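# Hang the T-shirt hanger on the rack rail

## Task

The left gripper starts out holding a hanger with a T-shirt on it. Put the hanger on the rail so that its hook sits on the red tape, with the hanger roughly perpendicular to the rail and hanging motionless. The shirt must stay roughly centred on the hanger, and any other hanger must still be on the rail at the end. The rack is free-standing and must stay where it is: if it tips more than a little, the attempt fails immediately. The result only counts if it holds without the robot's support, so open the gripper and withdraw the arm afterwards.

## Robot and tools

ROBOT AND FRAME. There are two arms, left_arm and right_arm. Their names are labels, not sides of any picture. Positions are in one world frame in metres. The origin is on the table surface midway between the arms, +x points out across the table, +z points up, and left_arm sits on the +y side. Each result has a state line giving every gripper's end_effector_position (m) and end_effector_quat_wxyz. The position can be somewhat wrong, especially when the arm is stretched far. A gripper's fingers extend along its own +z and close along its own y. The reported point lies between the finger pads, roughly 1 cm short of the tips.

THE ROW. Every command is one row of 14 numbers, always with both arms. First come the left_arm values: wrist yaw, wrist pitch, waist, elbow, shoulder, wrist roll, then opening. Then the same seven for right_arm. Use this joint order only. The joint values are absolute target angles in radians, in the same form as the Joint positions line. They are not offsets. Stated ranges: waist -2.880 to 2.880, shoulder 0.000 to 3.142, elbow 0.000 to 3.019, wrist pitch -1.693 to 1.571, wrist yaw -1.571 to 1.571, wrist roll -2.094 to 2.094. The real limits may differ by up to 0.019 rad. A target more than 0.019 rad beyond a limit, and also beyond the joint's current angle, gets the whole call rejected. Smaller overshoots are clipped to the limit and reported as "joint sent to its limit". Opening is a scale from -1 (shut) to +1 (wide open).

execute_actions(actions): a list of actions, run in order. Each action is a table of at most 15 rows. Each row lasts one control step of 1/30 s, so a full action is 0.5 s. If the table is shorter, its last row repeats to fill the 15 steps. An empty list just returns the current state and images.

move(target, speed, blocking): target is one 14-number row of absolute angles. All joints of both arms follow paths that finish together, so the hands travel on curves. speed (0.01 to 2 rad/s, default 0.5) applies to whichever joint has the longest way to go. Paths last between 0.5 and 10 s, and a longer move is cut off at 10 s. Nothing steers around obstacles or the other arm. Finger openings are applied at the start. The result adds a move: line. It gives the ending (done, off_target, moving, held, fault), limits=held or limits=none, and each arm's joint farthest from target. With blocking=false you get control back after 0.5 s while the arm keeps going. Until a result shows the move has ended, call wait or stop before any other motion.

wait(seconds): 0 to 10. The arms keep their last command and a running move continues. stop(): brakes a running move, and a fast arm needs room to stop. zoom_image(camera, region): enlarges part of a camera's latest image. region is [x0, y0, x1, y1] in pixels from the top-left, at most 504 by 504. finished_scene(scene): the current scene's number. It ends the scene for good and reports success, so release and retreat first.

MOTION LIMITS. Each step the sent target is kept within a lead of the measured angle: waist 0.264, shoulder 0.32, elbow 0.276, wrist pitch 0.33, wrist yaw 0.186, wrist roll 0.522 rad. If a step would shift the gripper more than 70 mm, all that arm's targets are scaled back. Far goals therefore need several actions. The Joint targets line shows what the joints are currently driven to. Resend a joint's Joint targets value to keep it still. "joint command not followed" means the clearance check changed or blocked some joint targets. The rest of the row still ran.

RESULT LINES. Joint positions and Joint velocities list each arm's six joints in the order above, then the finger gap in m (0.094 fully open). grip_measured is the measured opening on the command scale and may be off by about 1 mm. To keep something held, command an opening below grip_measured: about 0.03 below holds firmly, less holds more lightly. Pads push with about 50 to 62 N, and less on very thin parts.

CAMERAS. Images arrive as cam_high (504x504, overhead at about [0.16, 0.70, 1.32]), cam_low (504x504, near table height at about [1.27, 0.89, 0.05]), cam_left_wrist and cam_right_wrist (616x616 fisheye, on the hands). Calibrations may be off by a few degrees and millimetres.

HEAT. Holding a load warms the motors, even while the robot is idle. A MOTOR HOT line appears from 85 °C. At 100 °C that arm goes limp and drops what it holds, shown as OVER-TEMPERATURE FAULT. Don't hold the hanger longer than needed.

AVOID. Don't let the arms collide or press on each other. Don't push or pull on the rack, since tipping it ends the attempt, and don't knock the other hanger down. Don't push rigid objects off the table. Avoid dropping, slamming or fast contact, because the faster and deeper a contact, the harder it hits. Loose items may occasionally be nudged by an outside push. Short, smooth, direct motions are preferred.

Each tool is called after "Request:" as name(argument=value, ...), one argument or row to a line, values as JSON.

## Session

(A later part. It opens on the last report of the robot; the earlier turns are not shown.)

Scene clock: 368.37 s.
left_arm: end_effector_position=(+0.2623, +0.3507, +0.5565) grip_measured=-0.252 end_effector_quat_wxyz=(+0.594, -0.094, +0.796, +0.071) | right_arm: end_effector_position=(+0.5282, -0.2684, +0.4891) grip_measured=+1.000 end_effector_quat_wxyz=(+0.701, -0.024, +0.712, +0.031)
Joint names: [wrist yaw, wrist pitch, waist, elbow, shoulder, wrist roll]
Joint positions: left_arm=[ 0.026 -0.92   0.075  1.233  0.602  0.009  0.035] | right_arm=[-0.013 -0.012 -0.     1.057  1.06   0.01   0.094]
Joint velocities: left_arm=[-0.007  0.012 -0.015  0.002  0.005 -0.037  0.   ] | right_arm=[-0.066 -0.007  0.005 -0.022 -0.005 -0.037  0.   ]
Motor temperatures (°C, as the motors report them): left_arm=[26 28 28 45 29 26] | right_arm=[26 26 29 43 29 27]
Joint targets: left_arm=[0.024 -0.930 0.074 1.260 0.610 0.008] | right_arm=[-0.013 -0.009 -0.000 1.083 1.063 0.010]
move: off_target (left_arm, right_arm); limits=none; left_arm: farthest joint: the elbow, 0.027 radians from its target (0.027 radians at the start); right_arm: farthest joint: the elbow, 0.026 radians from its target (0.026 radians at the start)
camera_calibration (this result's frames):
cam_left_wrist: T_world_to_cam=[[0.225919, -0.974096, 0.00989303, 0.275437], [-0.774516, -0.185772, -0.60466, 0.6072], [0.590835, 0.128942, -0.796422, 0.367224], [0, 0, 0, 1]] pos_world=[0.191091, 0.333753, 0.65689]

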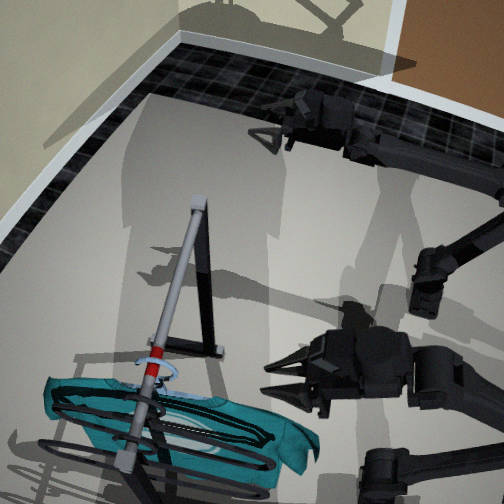

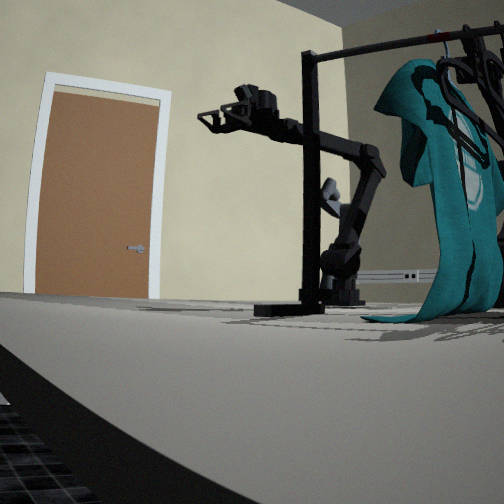

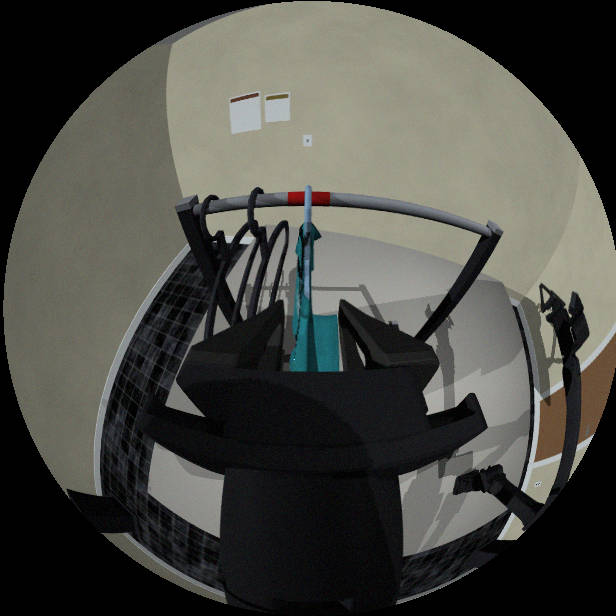

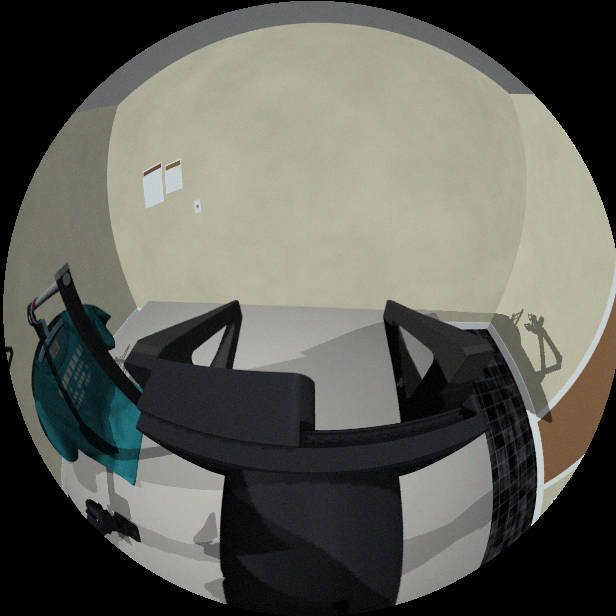

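Request:
zoom_image(
  camera="cam_high",
  region=[20, 320, 340, 504],
)

Request:
wait(
  seconds=2,
)

Request:
zoom_image(
  camera="cam_high",
  region=[20, 320, 340, 504],
)

Region (20, 320, 340, 504) of cam_high's 504x504 image, scaled by 1.575, with more detail than that image has; it fills the top 290 rows of this view, and the rest is white.

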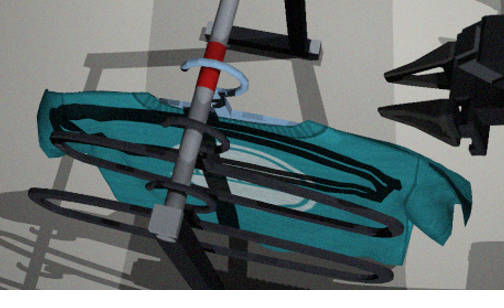

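Scene clock: 372.77 s.
left_arm: end_effector_position=(+0.2623, +0.3507, +0.5565) grip_measured=-0.252 end_effector_quat_wxyz=(+0.594, -0.094, +0.796, +0.071) | right_arm: end_effector_position=(+0.5282, -0.2684, +0.4891) grip_measured=+1.000 end_effector_quat_wxyz=(+0.701, -0.024, +0.712, +0.031)
Joint names: [wrist yaw, wrist pitch, waist, elbow, shoulder, wrist roll]
Joint positions: left_arm=[ 0.026 -0.92   0.075  1.233  0.602  0.009  0.035] | right_arm=[-0.013 -0.012 -0.     1.057  1.06   0.01   0.094]
Joint velocities: left_arm=[ 0.007 -0.002 -0.005 -0.002 -0.005 -0.037  0.   ] | right_arm=[ 0.051 -0.012  0.005 -0.002 -0.015 -0.037  0.   ]
Motor temperatures (°C, as the motors report them): left_arm=[26 28 28 45 29 26] | right_arm=[26 26 29 43 29 27]
Joint targets: left_arm=[0.024 -0.930 0.074 1.260 0.610 0.008] | right_arm=[-0.013 -0.009 0.000 1.083 1.063 0.010]
wait: 2.00 s; at rest from the start
camera_calibration (this result's frames):
cam_left_wrist: T_world_to_cam=[[0.225919, -0.974096, 0.00989303, 0.275437], [-0.774516, -0.185772, -0.60466, 0.6072], [0.590835, 0.128942, -0.796422, 0.367224], [0, 0, 0, 1]] pos_world=[0.191091, 0.333753, 0.65689]

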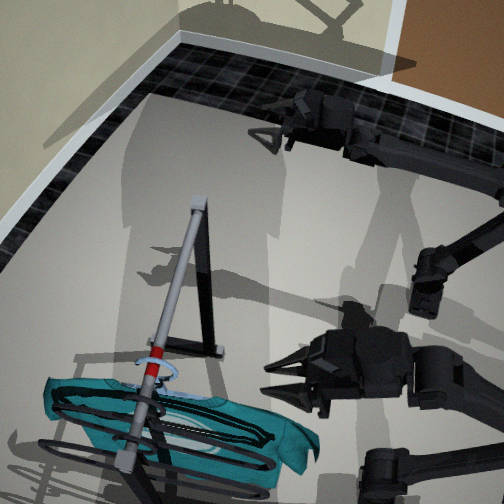

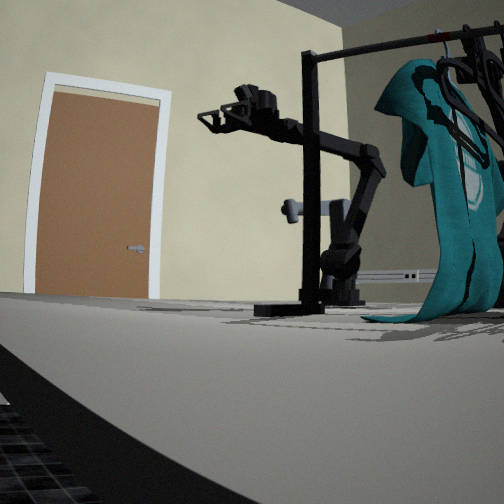

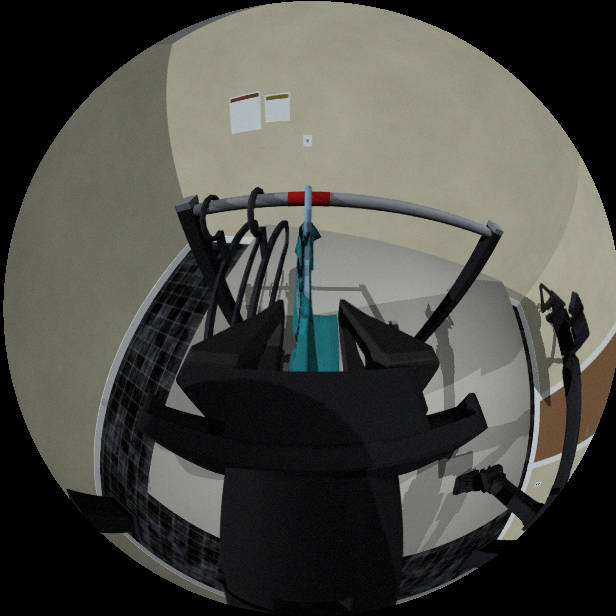

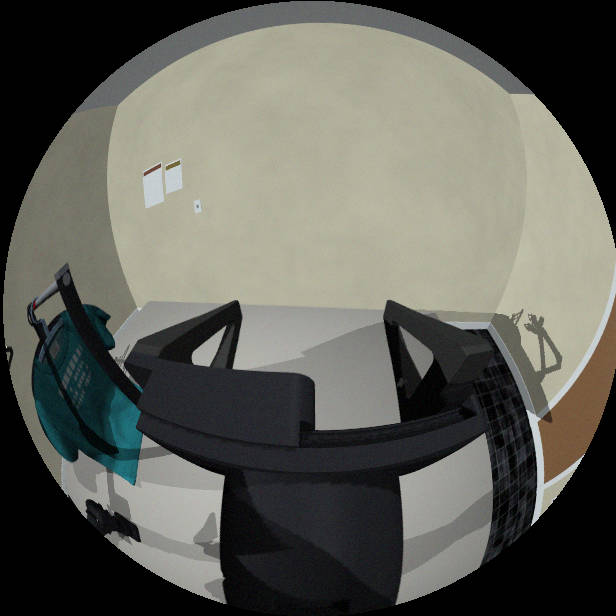

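Region (20, 320, 340, 504) of cam_high's 504x504 image, scaled by 1.575, with more detail than that image has; it fills the top 290 rows of this view, and the rest is white.

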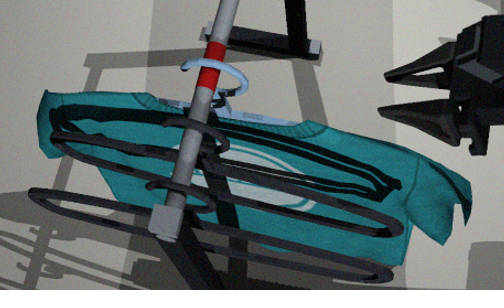

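Request:
finished_scene(
  scene=2,
)

The scene is finished: the task was done.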